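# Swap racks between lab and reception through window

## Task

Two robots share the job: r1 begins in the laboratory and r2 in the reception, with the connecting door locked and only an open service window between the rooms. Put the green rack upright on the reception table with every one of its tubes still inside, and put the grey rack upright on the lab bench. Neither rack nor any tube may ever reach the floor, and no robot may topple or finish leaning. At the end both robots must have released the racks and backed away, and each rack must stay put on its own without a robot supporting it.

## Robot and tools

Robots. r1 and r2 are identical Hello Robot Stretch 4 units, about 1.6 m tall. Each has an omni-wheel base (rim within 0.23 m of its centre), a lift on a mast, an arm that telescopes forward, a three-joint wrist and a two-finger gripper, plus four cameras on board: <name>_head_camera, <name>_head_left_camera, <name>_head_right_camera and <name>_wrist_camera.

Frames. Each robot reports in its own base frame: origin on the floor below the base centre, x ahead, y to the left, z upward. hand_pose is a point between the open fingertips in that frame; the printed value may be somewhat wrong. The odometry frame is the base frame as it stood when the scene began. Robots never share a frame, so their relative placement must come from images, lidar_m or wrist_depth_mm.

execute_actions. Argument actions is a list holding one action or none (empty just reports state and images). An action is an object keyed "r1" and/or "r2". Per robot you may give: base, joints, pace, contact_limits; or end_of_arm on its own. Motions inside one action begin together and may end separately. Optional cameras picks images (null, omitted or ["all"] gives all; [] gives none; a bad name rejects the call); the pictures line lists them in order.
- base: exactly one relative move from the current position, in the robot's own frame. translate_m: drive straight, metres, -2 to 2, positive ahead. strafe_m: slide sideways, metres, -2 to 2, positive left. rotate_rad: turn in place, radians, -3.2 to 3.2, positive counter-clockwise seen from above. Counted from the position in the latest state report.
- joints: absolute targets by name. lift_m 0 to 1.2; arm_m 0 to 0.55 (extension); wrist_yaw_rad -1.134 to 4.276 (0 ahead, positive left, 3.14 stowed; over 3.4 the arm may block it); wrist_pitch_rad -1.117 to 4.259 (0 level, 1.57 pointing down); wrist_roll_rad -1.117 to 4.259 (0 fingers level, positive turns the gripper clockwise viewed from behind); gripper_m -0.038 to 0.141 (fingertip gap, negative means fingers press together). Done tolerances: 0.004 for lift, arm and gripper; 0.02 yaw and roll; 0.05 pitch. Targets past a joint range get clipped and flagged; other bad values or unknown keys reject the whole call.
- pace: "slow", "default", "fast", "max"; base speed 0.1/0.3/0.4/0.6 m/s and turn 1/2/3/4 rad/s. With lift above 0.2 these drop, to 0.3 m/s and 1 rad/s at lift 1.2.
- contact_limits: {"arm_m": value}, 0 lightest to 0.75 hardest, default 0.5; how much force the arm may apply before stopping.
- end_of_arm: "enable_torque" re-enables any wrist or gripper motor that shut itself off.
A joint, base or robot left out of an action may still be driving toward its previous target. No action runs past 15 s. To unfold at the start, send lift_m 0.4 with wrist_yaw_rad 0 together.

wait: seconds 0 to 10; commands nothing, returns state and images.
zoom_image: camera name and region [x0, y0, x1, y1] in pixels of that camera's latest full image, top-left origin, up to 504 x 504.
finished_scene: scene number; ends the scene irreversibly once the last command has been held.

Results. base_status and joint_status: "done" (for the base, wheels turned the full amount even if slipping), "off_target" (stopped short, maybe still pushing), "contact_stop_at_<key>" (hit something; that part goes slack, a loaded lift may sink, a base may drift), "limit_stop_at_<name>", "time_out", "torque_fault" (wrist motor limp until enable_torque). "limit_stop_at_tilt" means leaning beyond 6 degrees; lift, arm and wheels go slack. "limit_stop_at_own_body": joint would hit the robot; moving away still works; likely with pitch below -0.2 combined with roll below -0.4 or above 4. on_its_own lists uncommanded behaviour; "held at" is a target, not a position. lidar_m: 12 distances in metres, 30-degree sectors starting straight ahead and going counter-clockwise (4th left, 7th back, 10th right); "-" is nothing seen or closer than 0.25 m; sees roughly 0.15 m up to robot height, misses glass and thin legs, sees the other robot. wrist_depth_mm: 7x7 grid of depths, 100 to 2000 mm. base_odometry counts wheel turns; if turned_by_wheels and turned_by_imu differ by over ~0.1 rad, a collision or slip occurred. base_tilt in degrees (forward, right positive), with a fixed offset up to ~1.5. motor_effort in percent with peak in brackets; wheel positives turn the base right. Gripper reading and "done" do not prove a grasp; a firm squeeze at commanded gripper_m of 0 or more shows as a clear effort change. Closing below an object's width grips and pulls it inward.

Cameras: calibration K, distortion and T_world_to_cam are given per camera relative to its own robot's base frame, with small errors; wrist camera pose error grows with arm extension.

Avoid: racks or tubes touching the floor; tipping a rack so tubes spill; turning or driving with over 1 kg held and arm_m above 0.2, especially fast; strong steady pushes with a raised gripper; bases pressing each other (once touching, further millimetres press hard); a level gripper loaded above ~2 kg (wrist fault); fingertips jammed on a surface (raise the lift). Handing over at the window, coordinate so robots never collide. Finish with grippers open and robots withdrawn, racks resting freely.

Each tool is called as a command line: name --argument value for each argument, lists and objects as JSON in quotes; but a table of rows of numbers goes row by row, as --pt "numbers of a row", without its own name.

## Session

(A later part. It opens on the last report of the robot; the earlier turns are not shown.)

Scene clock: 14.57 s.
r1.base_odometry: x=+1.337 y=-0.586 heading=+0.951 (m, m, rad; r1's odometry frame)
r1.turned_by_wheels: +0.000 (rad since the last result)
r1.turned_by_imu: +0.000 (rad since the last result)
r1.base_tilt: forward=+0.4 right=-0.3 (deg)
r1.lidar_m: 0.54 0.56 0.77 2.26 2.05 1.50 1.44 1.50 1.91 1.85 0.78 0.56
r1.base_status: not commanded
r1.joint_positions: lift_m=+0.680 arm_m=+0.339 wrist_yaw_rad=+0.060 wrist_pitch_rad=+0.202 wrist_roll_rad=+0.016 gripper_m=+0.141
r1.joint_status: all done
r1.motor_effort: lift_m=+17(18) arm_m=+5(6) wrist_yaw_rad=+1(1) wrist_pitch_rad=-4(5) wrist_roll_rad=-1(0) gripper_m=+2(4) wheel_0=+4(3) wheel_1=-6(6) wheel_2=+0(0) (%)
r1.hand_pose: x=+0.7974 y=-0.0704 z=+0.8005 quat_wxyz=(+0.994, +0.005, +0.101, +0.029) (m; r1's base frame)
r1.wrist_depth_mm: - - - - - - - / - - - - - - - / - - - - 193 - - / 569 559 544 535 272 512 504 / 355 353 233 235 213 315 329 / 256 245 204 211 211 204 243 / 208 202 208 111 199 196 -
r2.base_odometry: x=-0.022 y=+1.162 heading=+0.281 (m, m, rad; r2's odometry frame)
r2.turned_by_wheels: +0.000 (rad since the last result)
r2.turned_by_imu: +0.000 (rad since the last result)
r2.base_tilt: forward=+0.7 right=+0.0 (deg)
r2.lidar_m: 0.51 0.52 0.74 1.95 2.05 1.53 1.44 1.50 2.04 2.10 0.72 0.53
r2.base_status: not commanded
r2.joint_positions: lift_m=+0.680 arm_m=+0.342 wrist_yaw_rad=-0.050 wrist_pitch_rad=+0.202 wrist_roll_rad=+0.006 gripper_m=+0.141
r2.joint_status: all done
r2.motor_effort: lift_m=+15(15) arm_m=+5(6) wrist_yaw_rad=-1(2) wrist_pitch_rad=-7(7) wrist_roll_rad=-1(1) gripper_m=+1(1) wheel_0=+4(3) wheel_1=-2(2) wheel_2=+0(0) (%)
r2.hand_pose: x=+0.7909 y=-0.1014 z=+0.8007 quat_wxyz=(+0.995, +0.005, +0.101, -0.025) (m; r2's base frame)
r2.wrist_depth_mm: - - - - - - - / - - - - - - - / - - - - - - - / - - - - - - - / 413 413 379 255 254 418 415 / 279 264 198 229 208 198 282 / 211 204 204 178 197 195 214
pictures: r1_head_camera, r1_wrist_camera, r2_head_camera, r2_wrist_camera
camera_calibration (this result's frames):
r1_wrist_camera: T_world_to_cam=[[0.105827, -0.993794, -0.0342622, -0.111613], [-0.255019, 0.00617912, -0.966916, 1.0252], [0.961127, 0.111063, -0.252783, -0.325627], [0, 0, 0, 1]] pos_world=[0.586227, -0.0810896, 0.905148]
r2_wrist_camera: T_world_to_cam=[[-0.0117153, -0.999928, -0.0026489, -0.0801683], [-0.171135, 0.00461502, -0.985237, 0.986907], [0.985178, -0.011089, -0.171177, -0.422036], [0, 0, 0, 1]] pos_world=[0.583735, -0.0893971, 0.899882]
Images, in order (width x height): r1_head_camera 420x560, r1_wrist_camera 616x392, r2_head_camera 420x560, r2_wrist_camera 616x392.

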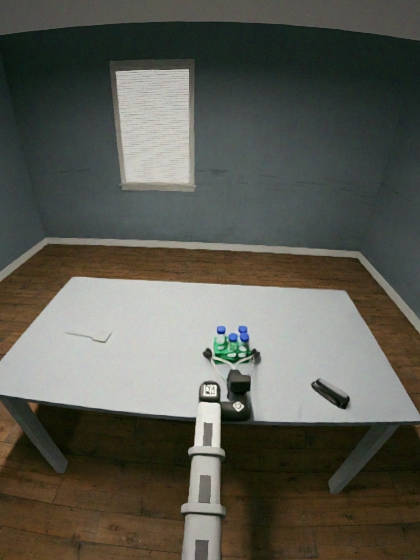

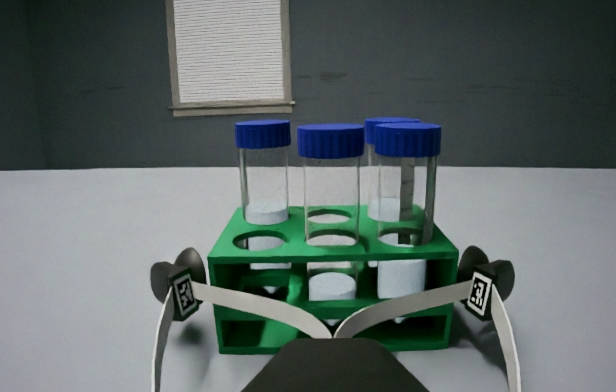

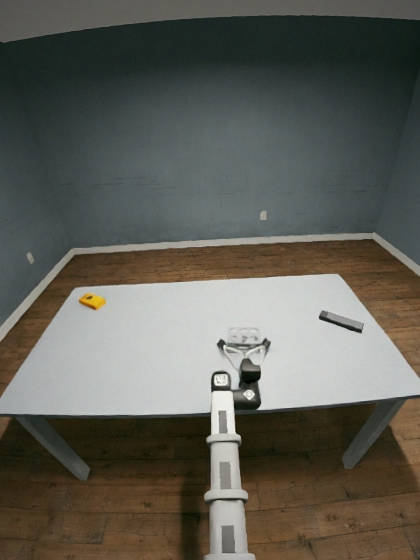

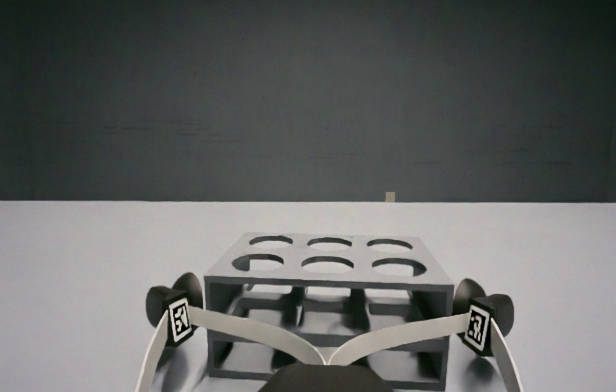

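Close, then lift slightly.

execute_actions --actions '[{"r1":{"joints":{"arm_m":0.347,"gripper_m":0.04}},"r2":{"joints":{"arm_m":0.348,"gripper_m":0.05}}}]' --cameras '["r1_wrist_camera","r2_wrist_camera"]'

execute_actions --actions '[{"r1":{"joints":{"lift_m":0.71},"pace":"slow"},"r2":{"joints":{"lift_m":0.71},"pace":"slow"}}]'

Scene clock: 16.70 s.
r1.base_odometry: x=+1.337 y=-0.586 heading=+0.951 (m, m, rad; r1's odometry frame)
r1.turned_by_wheels: +0.000 (rad since the last result)
r1.turned_by_imu: +0.001 (rad since the last result)
r1.base_tilt: forward=+0.5 right=-0.3 (deg)
r1.lidar_m: 0.53 0.56 0.79 2.27 2.06 1.51 1.45 1.50 1.92 1.86 0.77 0.56
r1.base_status: not commanded
r1.joint_positions: lift_m=+0.680 arm_m=+0.346 wrist_yaw_rad=+0.060 wrist_pitch_rad=+0.205 wrist_roll_rad=+0.016 gripper_m=+0.041
r1.joint_status: all done
r1.motor_effort: lift_m=+18(18) arm_m=+5(7) wrist_yaw_rad=+0(1) wrist_pitch_rad=-12(12) wrist_roll_rad=-1(0) gripper_m=-23(24) wheel_0=+4(3) wheel_1=-6(6) wheel_2=+1(0) (%)
r1.hand_pose: x=+0.8043 y=-0.0703 z=+0.7996 quat_wxyz=(+0.994, +0.005, +0.103, +0.029) (m; r1's base frame)
r1.wrist_depth_mm: - - - - - - - / - - - - - - - / - - - 182 172 - - / 559 539 525 521 504 492 488 / 347 347 202 198 195 306 320 / 252 177 186 190 180 172 250 / 204 198 187 111 135 190 -
r2.base_odometry: x=-0.022 y=+1.162 heading=+0.281 (m, m, rad; r2's odometry frame)
r2.turned_by_wheels: +0.000 (rad since the last result)
r2.turned_by_imu: +0.001 (rad since the last result)
r2.base_tilt: forward=+0.4 right=+0.1 (deg)
r2.lidar_m: 0.51 0.53 0.73 1.95 2.03 1.54 1.46 1.53 2.06 2.12 0.76 0.54
r2.base_status: not commanded
r2.joint_positions: lift_m=+0.680 arm_m=+0.347 wrist_yaw_rad=-0.050 wrist_pitch_rad=+0.203 wrist_roll_rad=+0.006 gripper_m=+0.051
r2.joint_status: all done
r2.motor_effort: lift_m=+15(14) arm_m=+5(6) wrist_yaw_rad=-4(1) wrist_pitch_rad=-10(10) wrist_roll_rad=+0(0) gripper_m=-24(22) wheel_0=+3(4) wheel_1=-2(2) wheel_2=+0(0) (%)
r2.hand_pose: x=+0.7958 y=-0.1014 z=+0.8004 quat_wxyz=(+0.995, +0.005, +0.101, -0.025) (m; r2's base frame)
r2.wrist_depth_mm: - - - - - - - / - - - - - - - / - - - - - - - / - - - - - - - / 410 413 377 240 237 415 413 / 277 264 191 206 197 173 281 / 209 193 174 169 167 168 193
pictures: r1_wrist_camera, r2_wrist_camera
camera_calibration (this result's frames):
r1_wrist_camera: T_world_to_cam=[[0.105927, -0.993779, -0.0343981, -0.112292], [-0.257861, 0.00595674, -0.966164, 1.02778], [0.960358, 0.111213, -0.255625, -0.329548], [0, 0, 0, 1]] pos_world=[0.593403, -0.081066, 0.904901]
r2_wrist_camera: T_world_to_cam=[[-0.0118601, -0.999926, -0.00269448, -0.0799954], [-0.17232, 0.00469823, -0.98503, 0.988202], [0.98497, -0.0112182, -0.172363, -0.425852], [0, 0, 0, 1]] pos_world=[0.58879, -0.0894096, 0.899791]
Images, in order (width x height): r1_wrist_camera 616x392, r2_wrist_camera 616x392.

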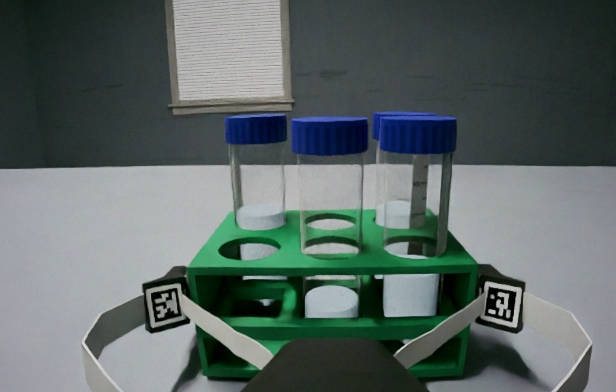

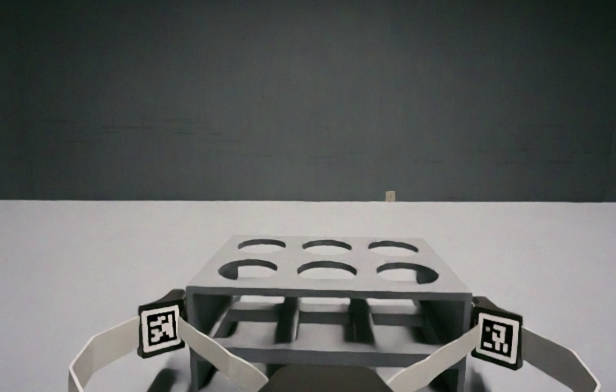

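Scene clock: 17.77 s.
r1.base_odometry: x=+1.337 y=-0.586 heading=+0.951 (m, m, rad; r1's odometry frame)
r1.turned_by_wheels: +0.000 (rad since the last result)
r1.turned_by_imu: +0.000 (rad since the last result)
r1.base_tilt: forward=+0.4 right=-0.3 (deg)
r1.lidar_m: 0.53 0.53 0.77 2.25 2.05 1.53 1.42 1.51 1.93 1.85 0.76 0.57
r1.base_status: not commanded
r1.joint_positions: lift_m=+0.710 arm_m=+0.346 wrist_yaw_rad=+0.060 wrist_pitch_rad=+0.205 wrist_roll_rad=+0.016 gripper_m=+0.041
r1.joint_status: all done
r1.motor_effort: lift_m=+24(23) arm_m=+5(4) wrist_yaw_rad=+1(0) wrist_pitch_rad=-12(14) wrist_roll_rad=-1(1) gripper_m=-24(22) wheel_0=+4(3) wheel_1=-6(6) wheel_2=+0(0) (%)
r1.hand_pose: x=+0.8043 y=-0.0704 z=+0.8291 quat_wxyz=(+0.994, +0.005, +0.103, +0.029) (m; r1's base frame)
r1.wrist_depth_mm: - - - - - - - / - - - - - - - / - - - 182 172 - - / 676 661 640 627 609 597 603 / 421 421 202 199 195 370 389 / 306 177 186 190 180 172 301 / 248 241 187 111 134 230 -
r2.base_odometry: x=-0.022 y=+1.162 heading=+0.281 (m, m, rad; r2's odometry frame)
r2.turned_by_wheels: +0.000 (rad since the last result)
r2.turned_by_imu: +0.000 (rad since the last result)
r2.base_tilt: forward=+0.7 right=+0.0 (deg)
r2.lidar_m: 0.51 0.52 0.74 1.95 2.03 1.51 1.46 1.53 2.05 2.11 0.76 0.51
r2.base_status: not commanded
r2.joint_positions: lift_m=+0.710 arm_m=+0.347 wrist_yaw_rad=-0.050 wrist_pitch_rad=+0.203 wrist_roll_rad=+0.006 gripper_m=+0.051
r2.joint_status: all done
r2.motor_effort: lift_m=+25(25) arm_m=+6(5) wrist_yaw_rad=-3(2) wrist_pitch_rad=-11(11) wrist_roll_rad=-1(3) gripper_m=-24(25) wheel_0=+4(4) wheel_1=-2(2) wheel_2=+0(0) (%)
r2.hand_pose: x=+0.7958 y=-0.1014 z=+0.8295 quat_wxyz=(+0.995, +0.005, +0.101, -0.025) (m; r2's base frame)
r2.wrist_depth_mm: - - - - - - - / - - - - - - - / - - - - - - - / - - - - - - - / 496 500 459 238 238 504 504 / 340 319 191 206 197 173 342 / 255 235 174 169 167 168 235
pictures: r1_head_camera, r1_head_left_camera, r1_head_right_camera, r1_wrist_camera, r2_head_camera, r2_head_left_camera, r2_head_right_camera, r2_wrist_camera
camera_calibration (this result's frames):
r1_wrist_camera: T_world_to_cam=[[0.105922, -0.993779, -0.0344053, -0.111267], [-0.25801, 0.00594783, -0.966124, 1.05637], [0.960318, 0.111211, -0.255775, -0.321843], [0, 0, 0, 1]] pos_world=[0.593413, -0.0810655, 0.93444]
r2_wrist_camera: T_world_to_cam=[[-0.0118604, -0.999926, -0.00270009, -0.0799118], [-0.172462, 0.00470541, -0.985005, 1.01694], [0.984945, -0.0112169, -0.172505, -0.420696], [0, 0, 0, 1]] pos_world=[0.588797, -0.0894099, 0.928904]
Images, in order (width x height): r1_head_camera 420x560, r1_head_left_camera 420x672, r1_head_right_camera 420x672, r1_wrist_camera 616x392, r2_head_camera 420x560, r2_head_left_camera 420x672, r2_head_right_camera 420x672, r2_wrist_camera 616x392.

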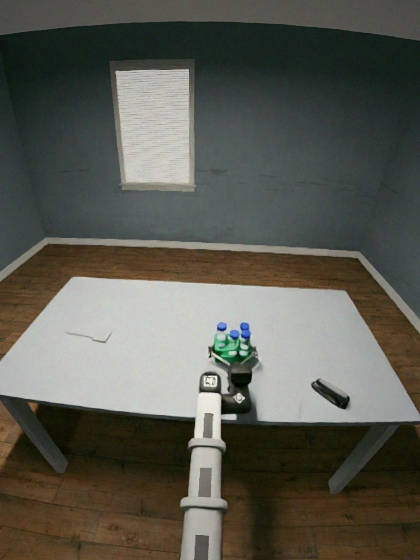

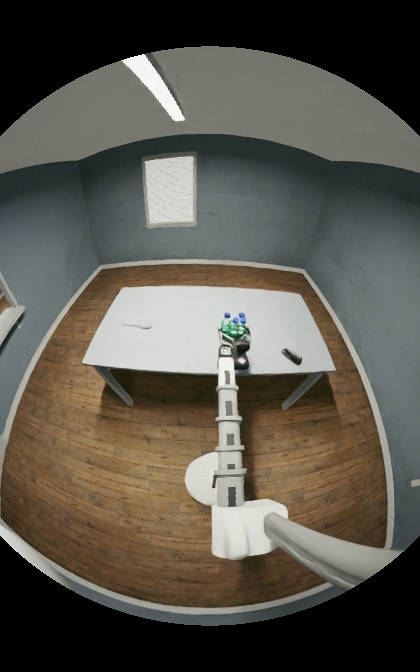

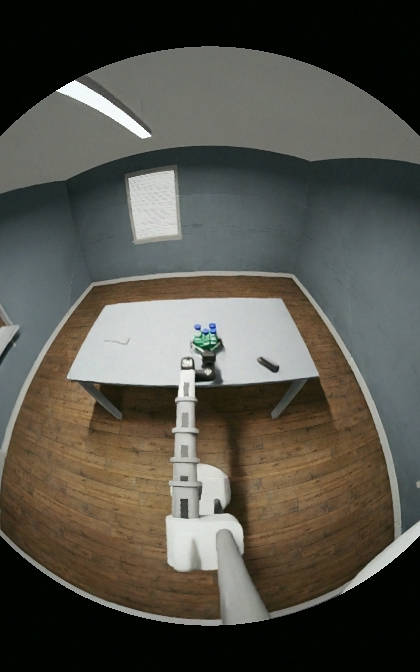

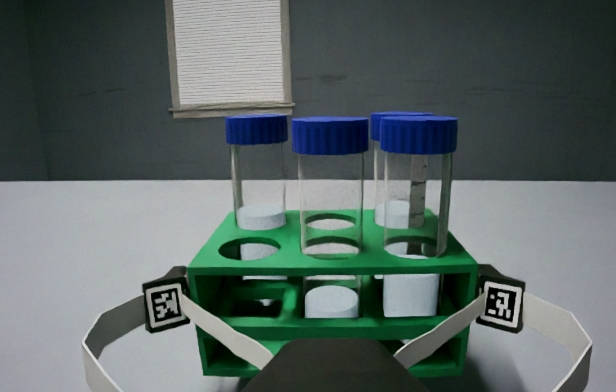

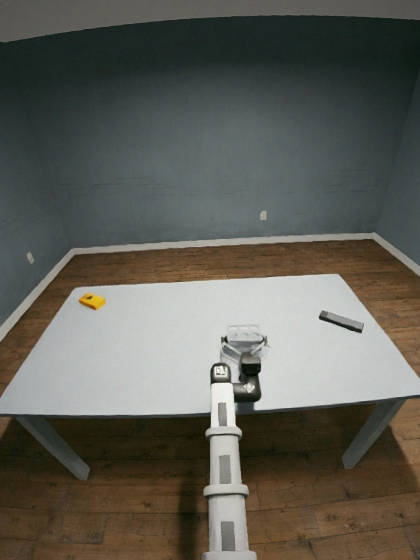

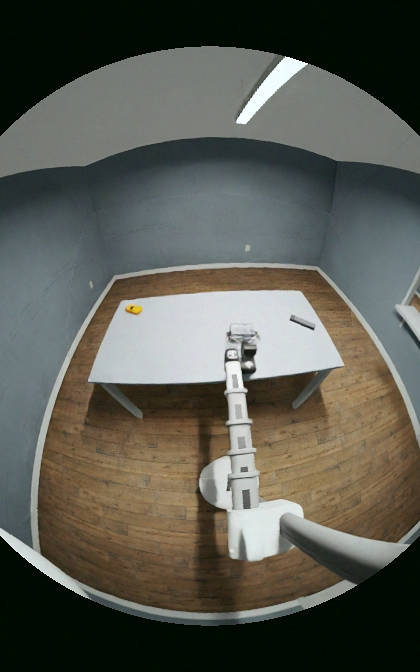

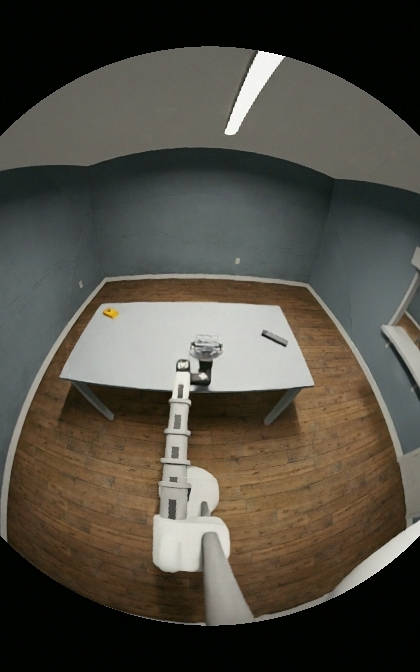

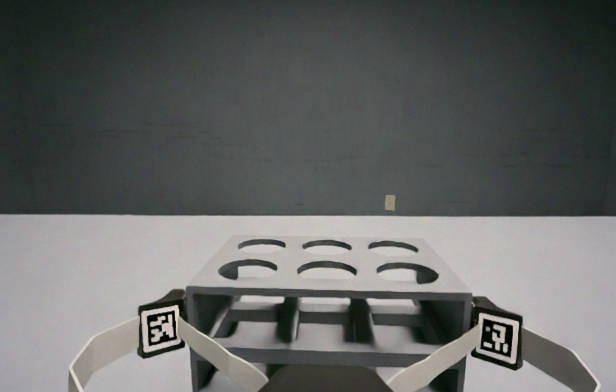

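execute_actions --actions '[{"r1":{"base":{"rotate_rad":1.53},"joints":{"lift_m":0.76,"arm_m":0.0}},"r2":{"base":{"rotate_rad":-1.57},"joints":{"lift_m":0.76,"arm_m":0.0}}}]' --cameras '["r1_wrist_camera","r2_wrist_camera"]'

execute_actions --actions '[{"r1":{"base":{"translate_m":1.45},"joints":{"lift_m":0.95},"pace":"fast"},"r2":{"base":{"translate_m":1.3},"joints":{"lift_m":0.95},"pace":"fast"}}]'

Scene clock: 20.10 s.
r1.base_odometry: x=+1.337 y=-0.586 heading=+2.480 (m, m, rad; r1's odometry frame)
r1.turned_by_wheels: +1.529 (rad since the last result)
r1.turned_by_imu: +1.568 (rad since the last result)
r1.base_tilt: forward=+0.4 right=-0.3 (deg)
r1.lidar_m: 0.40 2.10 1.50 1.43 1.49 1.96 1.86 0.77 0.58 0.51 0.56 0.42
r1.base_status: done
r1.joint_positions: lift_m=+0.760 arm_m=+0.001 wrist_yaw_rad=+0.060 wrist_pitch_rad=+0.205 wrist_roll_rad=+0.016 gripper_m=+0.041
r1.joint_status: all done
r1.motor_effort: lift_m=+22(26) arm_m=-4(5) wrist_yaw_rad=-1(7) wrist_pitch_rad=-13(13) wrist_roll_rad=-1(1) gripper_m=-25(28) wheel_0=-4(10) wheel_1=-3(11) wheel_2=-4(9) (%)
r1.hand_pose: x=+0.4589 y=-0.0703 z=+0.8792 quat_wxyz=(+0.994, +0.005, +0.103, +0.029) (m; r1's base frame)
r1.wrist_depth_mm: - - - - - - 1983 / - - - - - - - / - - - 183 173 - - / - - - - - - - / - - 202 198 181 - - / 1808 177 186 190 179 172 1808 / 1499 1430 187 111 134 1366 1397
r2.base_odometry: x=-0.022 y=+1.162 heading=-1.289 (m, m, rad; r2's odometry frame)
r2.turned_by_wheels: -1.569 (rad since the last result)
r2.turned_by_imu: -1.560 (rad since the last result)
r2.base_tilt: forward=+0.4 right=+0.0 (deg)
r2.lidar_m: 0.45 0.73 0.53 0.50 0.54 0.74 1.96 2.04 1.52 1.45 1.52 2.08
r2.base_status: done
r2.joint_positions: lift_m=+0.760 arm_m=+0.001 wrist_yaw_rad=-0.050 wrist_pitch_rad=+0.204 wrist_roll_rad=+0.006 gripper_m=+0.051
r2.joint_status: all done
r2.motor_effort: lift_m=+25(25) arm_m=-5(5) wrist_yaw_rad=-2(6) wrist_pitch_rad=-12(13) wrist_roll_rad=-1(2) gripper_m=-26(24) wheel_0=+2(9) wheel_1=+3(9) wheel_2=+2(8) (%)
r2.hand_pose: x=+0.4501 y=-0.1015 z=+0.8795 quat_wxyz=(+0.994, +0.005, +0.102, -0.025) (m; r2's base frame)
r2.wrist_depth_mm: 1983 1983 1983 1983 - 1921 1921 / - - - - - 1983 1921 / - - - - - - - / - - - - - - - / - - - 239 237 - - / - 1983 190 206 198 172 1921 / 1537 1430 174 170 167 168 1499
pictures: r1_wrist_camera, r2_wrist_camera
camera_calibration (this result's frames):
r1_wrist_camera: T_world_to_cam=[[0.1062, -0.993749, -0.0344166, -0.0729904], [-0.258138, 0.00587189, -0.96609, 1.01565], [0.960253, 0.111483, -0.255901, 0.0228352], [0, 0, 0, 1]] pos_world=[0.248003, -0.0810437, 0.984544]
r2_wrist_camera: T_world_to_cam=[[-0.0120523, -0.999924, -0.00270688, -0.0838372], [-0.172764, 0.00474871, -0.984952, 1.00664], [0.98489, -0.0114033, -0.172808, -0.0712795], [0, 0, 0, 1]] pos_world=[0.243103, -0.0894238, 0.978945]
Images, in order (width x height): r1_wrist_camera 616x392, r2_wrist_camera 616x392.

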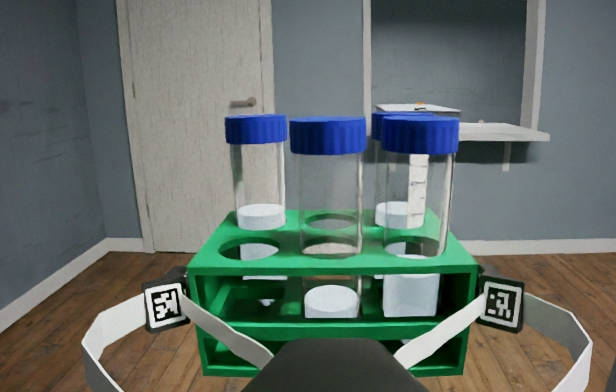

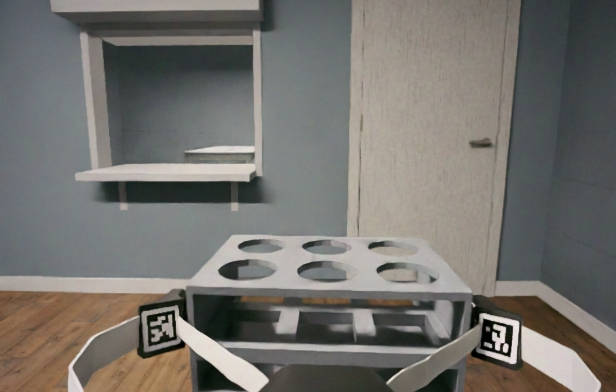

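Scene clock: 25.13 s.
r1.base_odometry: x=+0.193 y=+0.304 heading=+2.481 (m, m, rad; r1's odometry frame)
r1.turned_by_wheels: +0.001 (rad since the last result)
r1.turned_by_imu: -0.001 (rad since the last result)
r1.base_tilt: forward=+0.3 right=-0.2 (deg)
r1.lidar_m: 0.38 0.98 1.33 1.46 1.52 2.09 3.38 0.82 0.89 3.23 1.11 0.79
r1.base_status: done
r1.joint_positions: lift_m=+0.950 arm_m=+0.001 wrist_yaw_rad=+0.060 wrist_pitch_rad=+0.205 wrist_roll_rad=+0.016 gripper_m=+0.041
r1.joint_status: all done
r1.motor_effort: lift_m=+23(28) arm_m=-4(4) wrist_yaw_rad=+0(0) wrist_pitch_rad=-14(14) wrist_roll_rad=-1(1) gripper_m=-23(24) wheel_0=+3(10) wheel_1=+4(9) wheel_2=+0(15) (%)
r1.hand_pose: x=+0.4588 y=-0.0703 z=+1.0692 quat_wxyz=(+0.994, +0.005, +0.103, +0.029) (m; r1's base frame)
r1.wrist_depth_mm: 707 707 707 691 691 - - / 741 723 732 715 715 - - / 768 759 750 180 172 - - / 809 798 798 768 750 - - / 842 820 202 199 195 917 960 / 891 177 186 190 180 171 750 / 931 891 186 111 134 591 -
r2.base_odometry: x=+0.340 y=-0.087 heading=-1.288 (m, m, rad; r2's odometry frame)
r2.turned_by_wheels: +0.000 (rad since the last result)
r2.turned_by_imu: +0.004 (rad since the last result)
r2.base_tilt: forward=+0.7 right=+0.0 (deg)
r2.lidar_m: 0.43 0.84 1.16 3.28 0.83 0.79 2.12 2.08 1.48 1.42 1.38 1.03
r2.base_status: done
r2.joint_positions: lift_m=+0.950 arm_m=+0.001 wrist_yaw_rad=-0.050 wrist_pitch_rad=+0.204 wrist_roll_rad=+0.006 gripper_m=+0.051
r2.joint_status: all done
r2.motor_effort: lift_m=+25(27) arm_m=-5(5) wrist_yaw_rad=-2(2) wrist_pitch_rad=-12(12) wrist_roll_rad=+0(1) gripper_m=-25(24) wheel_0=+1(7) wheel_1=+2(9) wheel_2=+2(12) (%)
r2.hand_pose: x=+0.4501 y=-0.1014 z=+1.0695 quat_wxyz=(+0.994, +0.005, +0.102, -0.025) (m; r2's base frame)
r2.wrist_depth_mm: - - 759 768 750 723 732 / - - 778 768 768 750 750 / - - 798 798 788 768 768 / - - 820 820 809 788 788 / - - 831 239 238 820 809 / 854 798 190 206 197 173 842 / 661 647 174 170 167 168 842
pictures: r1_head_camera, r1_head_left_camera, r1_head_right_camera, r1_wrist_camera, r2_head_camera, r2_head_left_camera, r2_head_right_camera, r2_wrist_camera
camera_calibration (this result's frames):
r1_wrist_camera: T_world_to_cam=[[0.106045, -0.993766, -0.0344111, -0.0664271], [-0.258025, 0.00591977, -0.96612, 1.19918], [0.960301, 0.111331, -0.255789, 0.0713582], [0, 0, 0, 1]] pos_world=[0.247938, -0.0810562, 1.17452]
r2_wrist_camera: T_world_to_cam=[[-0.0117586, -0.999927, -0.0027058, -0.0833752], [-0.172734, 0.00469655, -0.984957, 1.19378], [0.984898, -0.0111143, -0.172776, -0.0384375], [0, 0, 0, 1]] pos_world=[0.243083, -0.089403, 1.16896]
Images, in order (width x height): r1_head_camera 420x560, r1_head_left_camera 420x672, r1_head_right_camera 420x672, r1_wrist_camera 616x392, r2_head_camera 420x560, r2_head_left_camera 420x672, r2_head_right_camera 420x672, r2_wrist_camera 616x392.

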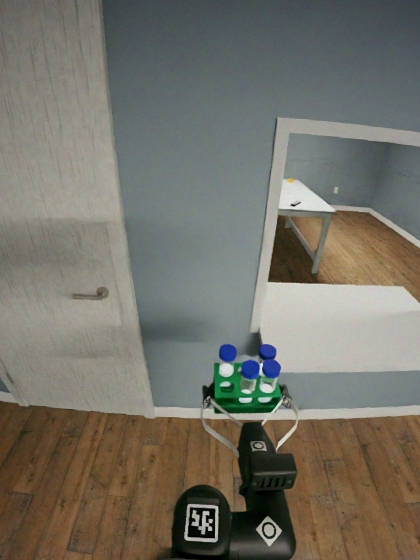

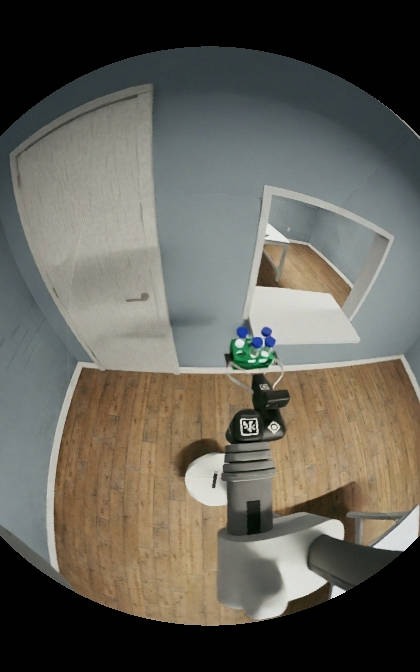

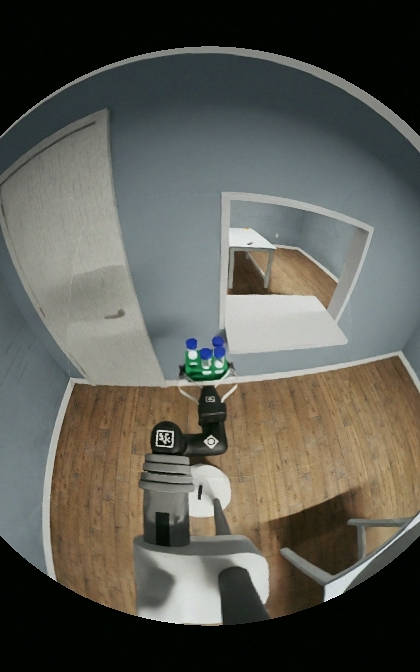

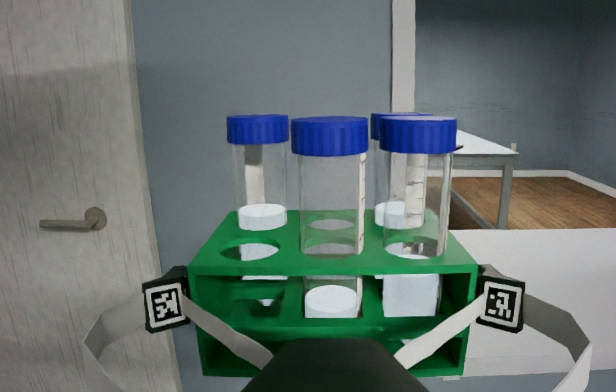

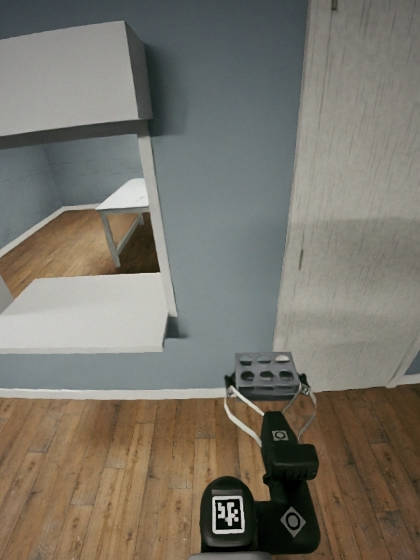

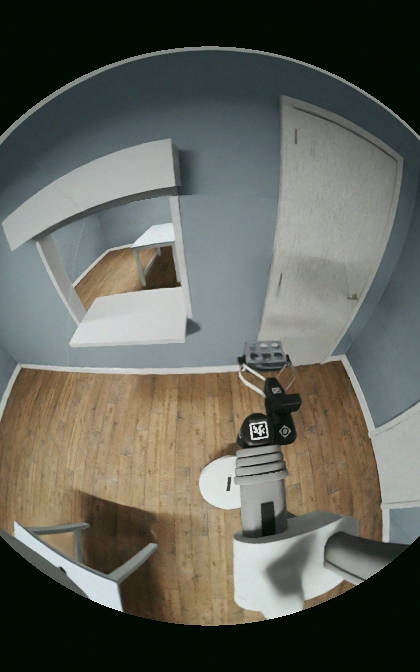

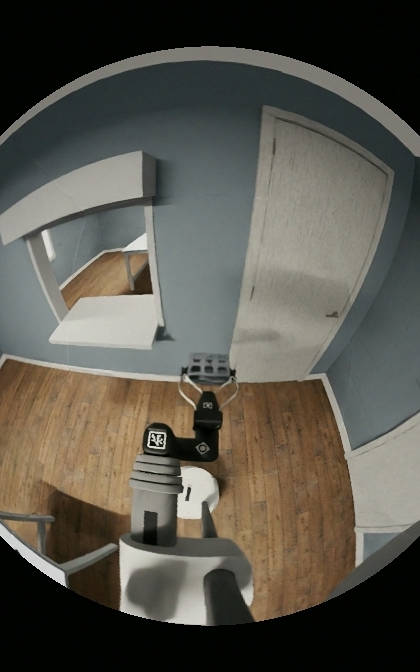

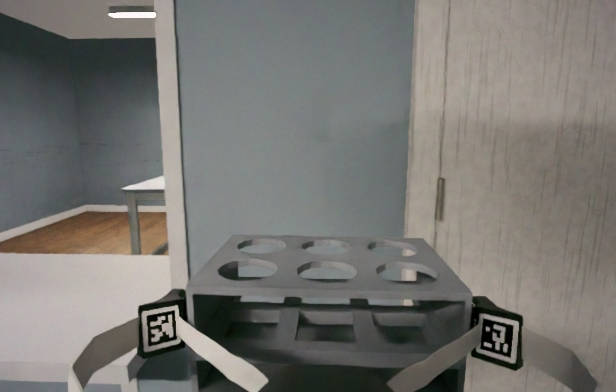

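execute_actions --actions '[{"r1":{"base":{"strafe_m":-0.75},"joints":{"lift_m":0.76},"pace":"fast"},"r2":{"base":{"strafe_m":0.55},"joints":{"lift_m":0.76},"pace":"fast"}}]' --cameras '["r1_head_camera","r1_wrist_camera","r2_head_camera","r2_wrist_camera"]'

Scene clock: 28.73 s.
r1.base_odometry: x=+0.653 y=+0.896 heading=+2.481 (m, m, rad; r1's odometry frame)
r1.turned_by_wheels: +0.000 (rad since the last result)
r1.turned_by_imu: +0.001 (rad since the last result)
r1.base_tilt: forward=+0.4 right=-0.3 (deg)
r1.lidar_m: 0.40 0.78 1.38 2.22 2.30 0.61 0.62 0.63 2.56 2.48 1.44 0.43
r1.base_status: done
r1.joint_positions: lift_m=+0.760 arm_m=+0.001 wrist_yaw_rad=+0.060 wrist_pitch_rad=+0.205 wrist_roll_rad=+0.016 gripper_m=+0.041
r1.joint_status: all done
r1.motor_effort: lift_m=+20(23) arm_m=-4(4) wrist_yaw_rad=+0(1) wrist_pitch_rad=-12(13) wrist_roll_rad=-1(1) gripper_m=-24(25) wheel_0=+1(13) wheel_1=-1(14) wheel_2=+0(1) (%)
r1.hand_pose: x=+0.4588 y=-0.0703 z=+0.8794 quat_wxyz=(+0.994, +0.005, +0.103, +0.029) (m; r1's base frame)
r1.wrist_depth_mm: 809 - - - - 750 676 / 798 - - - - 768 699 / 820 - - 181 173 732 723 / 831 878 778 842 750 759 750 / 661 609 202 199 195 554 788 / 917 177 186 191 180 171 809 / 960 946 186 111 134 866 866
r2.base_odometry: x=+0.869 y=+0.066 heading=-1.288 (m, m, rad; r2's odometry frame)
r2.turned_by_wheels: +0.000 (rad since the last result)
r2.turned_by_imu: +0.000 (rad since the last result)
r2.base_tilt: forward=+0.4 right=+0.1 (deg)
r2.lidar_m: 0.44 0.84 1.45 2.72 0.82 0.58 0.58 2.87 2.01 1.98 1.45 0.84
r2.base_status: done
r2.joint_positions: lift_m=+0.760 arm_m=+0.001 wrist_yaw_rad=-0.050 wrist_pitch_rad=+0.204 wrist_roll_rad=+0.006 gripper_m=+0.051
r2.joint_status: all done
r2.motor_effort: lift_m=+16(22) arm_m=-5(5) wrist_yaw_rad=-3(1) wrist_pitch_rad=-10(11) wrist_roll_rad=+0(1) gripper_m=-24(24) wheel_0=+2(10) wheel_1=-1(13) wheel_2=+0(1) (%)
r2.hand_pose: x=+0.4501 y=-0.1014 z=+0.8802 quat_wxyz=(+0.995, +0.005, +0.102, -0.025) (m; r2's base frame)
r2.wrist_depth_mm: - - - - - 750 750 / - - - - - 768 768 / - - - - - 798 798 / 946 - - - 946 820 809 / 661 668 615 239 237 831 831 / 878 854 190 206 197 172 842 / 891 891 173 169 167 168 866
pictures: r1_head_camera, r1_wrist_camera, r2_head_camera, r2_wrist_camera
camera_calibration (this result's frames):
r1_wrist_camera: T_world_to_cam=[[0.105965, -0.993774, -0.0344169, -0.0729382], [-0.25814, 0.00593291, -0.966089, 1.01583], [0.960279, 0.111256, -0.255904, 0.0229276], [0, 0, 0, 1]] pos_world=[0.247937, -0.0810618, 0.984738]
r2_wrist_camera: T_world_to_cam=[[-0.0117247, -0.999928, -0.00270469, -0.0838943], [-0.172704, 0.00468926, -0.984963, 1.00734], [0.984904, -0.0110813, -0.172747, -0.0711701], [0, 0, 0, 1]] pos_world=[0.243085, -0.0894005, 0.979675]
Images, in order (width x height): r1_head_camera 420x560, r1_wrist_camera 616x392, r2_head_camera 420x560, r2_wrist_camera 616x392.

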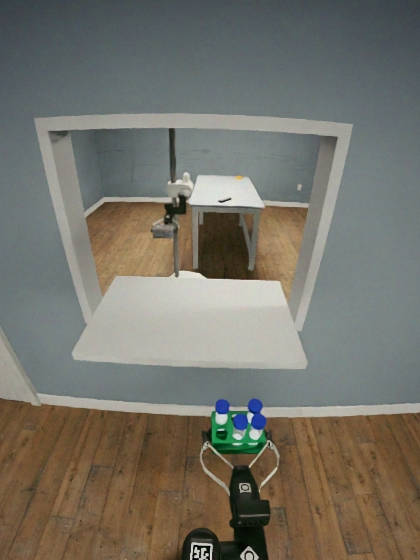

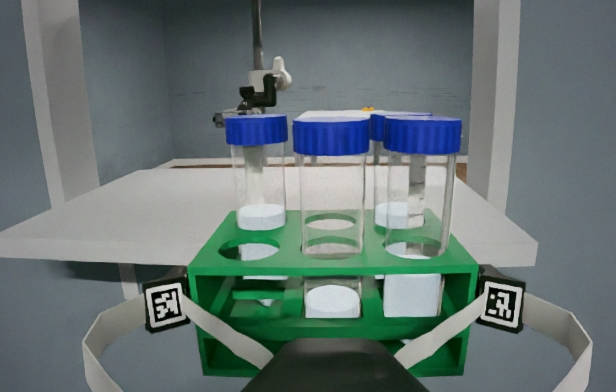

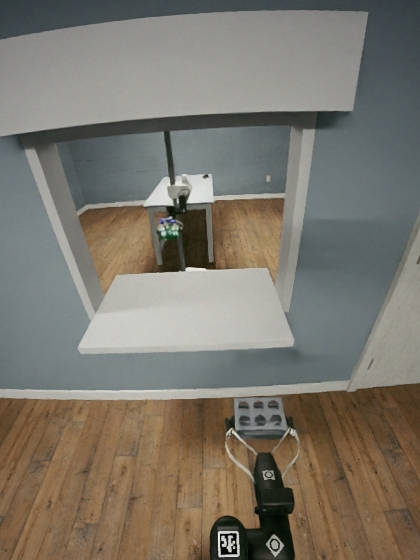

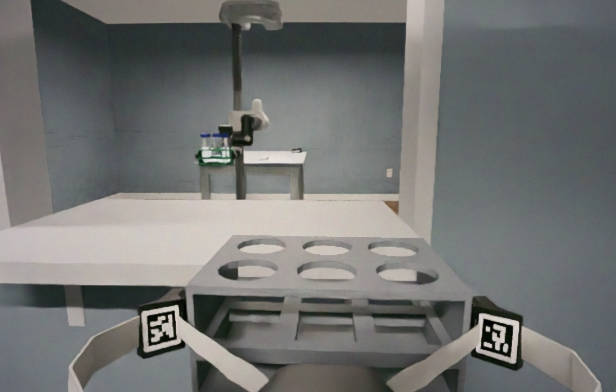

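execute_actions --actions '[{"r1":{"base":{"translate_m":0.15},"joints":{"lift_m":0.705,"arm_m":0.43,"wrist_yaw_rad":0.03}},"r2":{"base":{"translate_m":0.18},"joints":{"lift_m":0.705,"arm_m":0.44}}}]' --cameras '["r1_head_camera","r1_wrist_camera","r2_head_camera","r2_wrist_camera"]'

Scene clock: 31.27 s.
r1.base_odometry: x=+0.535 y=+0.988 heading=+2.481 (m, m, rad; r1's odometry frame)
r1.turned_by_wheels: +0.000 (rad since the last result)
r1.turned_by_imu: +0.001 (rad since the last result)
r1.base_tilt: forward=+0.3 right=-0.3 (deg)
r1.lidar_m: 0.61 0.65 1.15 2.24 2.34 0.80 0.76 0.81 2.62 2.49 1.24 0.65
r1.base_status: done
r1.joint_positions: lift_m=+0.705 arm_m=+0.429 wrist_yaw_rad=+0.030 wrist_pitch_rad=+0.205 wrist_roll_rad=+0.016 gripper_m=+0.041
r1.joint_status: all done
r1.motor_effort: lift_m=+19(18) arm_m=+5(6) wrist_yaw_rad=-1(6) wrist_pitch_rad=-14(14) wrist_roll_rad=-2(1) gripper_m=-23(25) wheel_0=+4(8) wheel_1=+4(9) wheel_2=-1(11) (%)
r1.hand_pose: x=+0.8851 y=-0.0789 z=+0.8245 quat_wxyz=(+0.995, +0.006, +0.103, +0.014) (m; r1's base frame)
r1.wrist_depth_mm: - - - - - - - / - 569 1281 - - - - / 521 - 1308 182 170 - - / - - 1308 - 226 - - / 413 413 202 198 181 362 404 / 298 177 186 191 180 172 294 / 242 235 186 111 134 224 -
r2.base_odometry: x=+0.919 y=-0.106 heading=-1.288 (m, m, rad; r2's odometry frame)
r2.turned_by_wheels: +0.000 (rad since the last result)
r2.turned_by_imu: +0.001 (rad since the last result)
r2.base_tilt: forward=+0.5 right=+0.1 (deg)
r2.lidar_m: 0.61 0.65 0.94 2.72 2.84 0.79 0.74 2.87 2.06 1.98 1.16 0.65
r2.base_status: done
r2.joint_positions: lift_m=+0.705 arm_m=+0.439 wrist_yaw_rad=-0.050 wrist_pitch_rad=+0.203 wrist_roll_rad=+0.006 gripper_m=+0.051
r2.joint_status: all done
r2.motor_effort: lift_m=+15(15) arm_m=+5(6) wrist_yaw_rad=-4(3) wrist_pitch_rad=-11(11) wrist_roll_rad=-1(0) gripper_m=-23(23) wheel_0=+2(7) wheel_1=+2(8) wheel_2=+0(9) (%)
r2.hand_pose: x=+0.8878 y=-0.1014 z=+0.8253 quat_wxyz=(+0.995, +0.005, +0.101, -0.025) (m; r2's base frame)
r2.wrist_depth_mm: - - - - - - - / - - - - - - - / 535 707 1983 - - - - / - - - - - - - / 484 488 449 240 237 - 325 / 329 312 190 206 197 173 309 / 249 229 174 170 167 168 229
pictures: r1_head_camera, r1_wrist_camera, r2_head_camera, r2_wrist_camera
camera_calibration (this result's frames):
r1_wrist_camera: T_world_to_cam=[[0.0763241, -0.996489, -0.0344106, -0.10245], [-0.257722, 0.0136223, -0.966123, 1.07317], [0.9632, 0.0826068, -0.255777, -0.40445], [0, 0, 0, 1]] pos_world=[0.673964, -0.0832988, 0.929839]
r2_wrist_camera: T_world_to_cam=[[-0.011643, -0.999929, -0.00269925, -0.0789649], [-0.172564, 0.00466823, -0.984987, 1.02876], [0.98493, -0.0110025, -0.172606, -0.511948], [0, 0, 0, 1]] pos_world=[0.68084, -0.0893945, 0.924738]
Images, in order (width x height): r1_head_camera 420x560, r1_wrist_camera 616x392, r2_head_camera 420x560, r2_wrist_camera 616x392.

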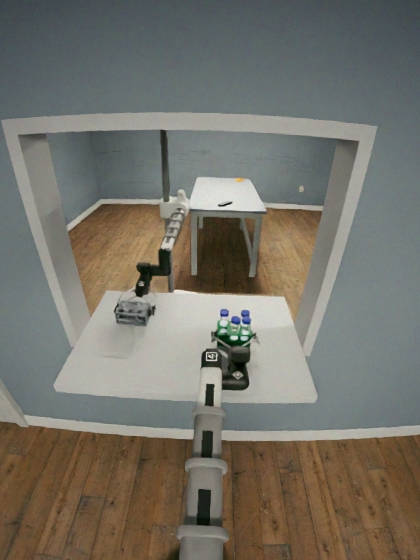

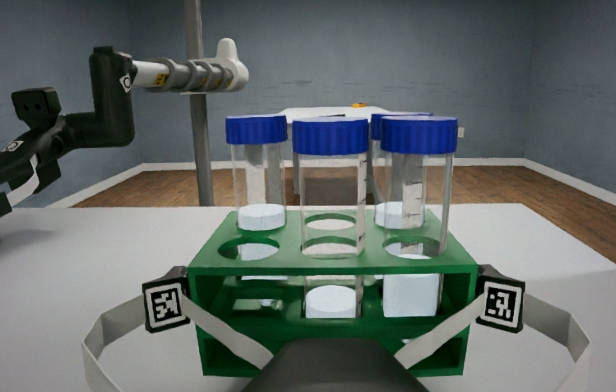

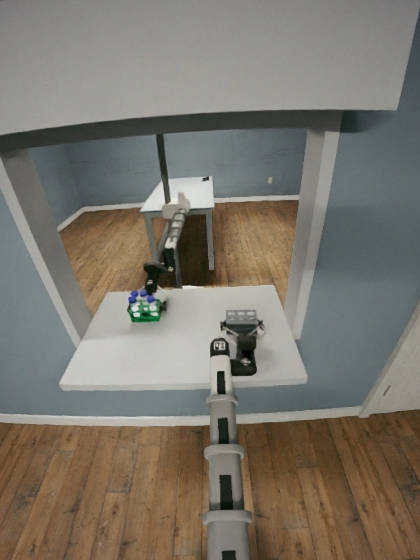

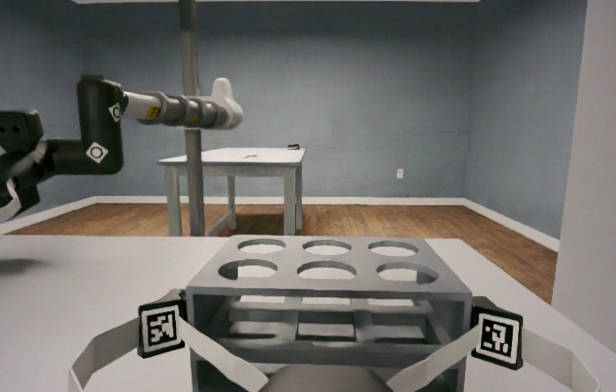

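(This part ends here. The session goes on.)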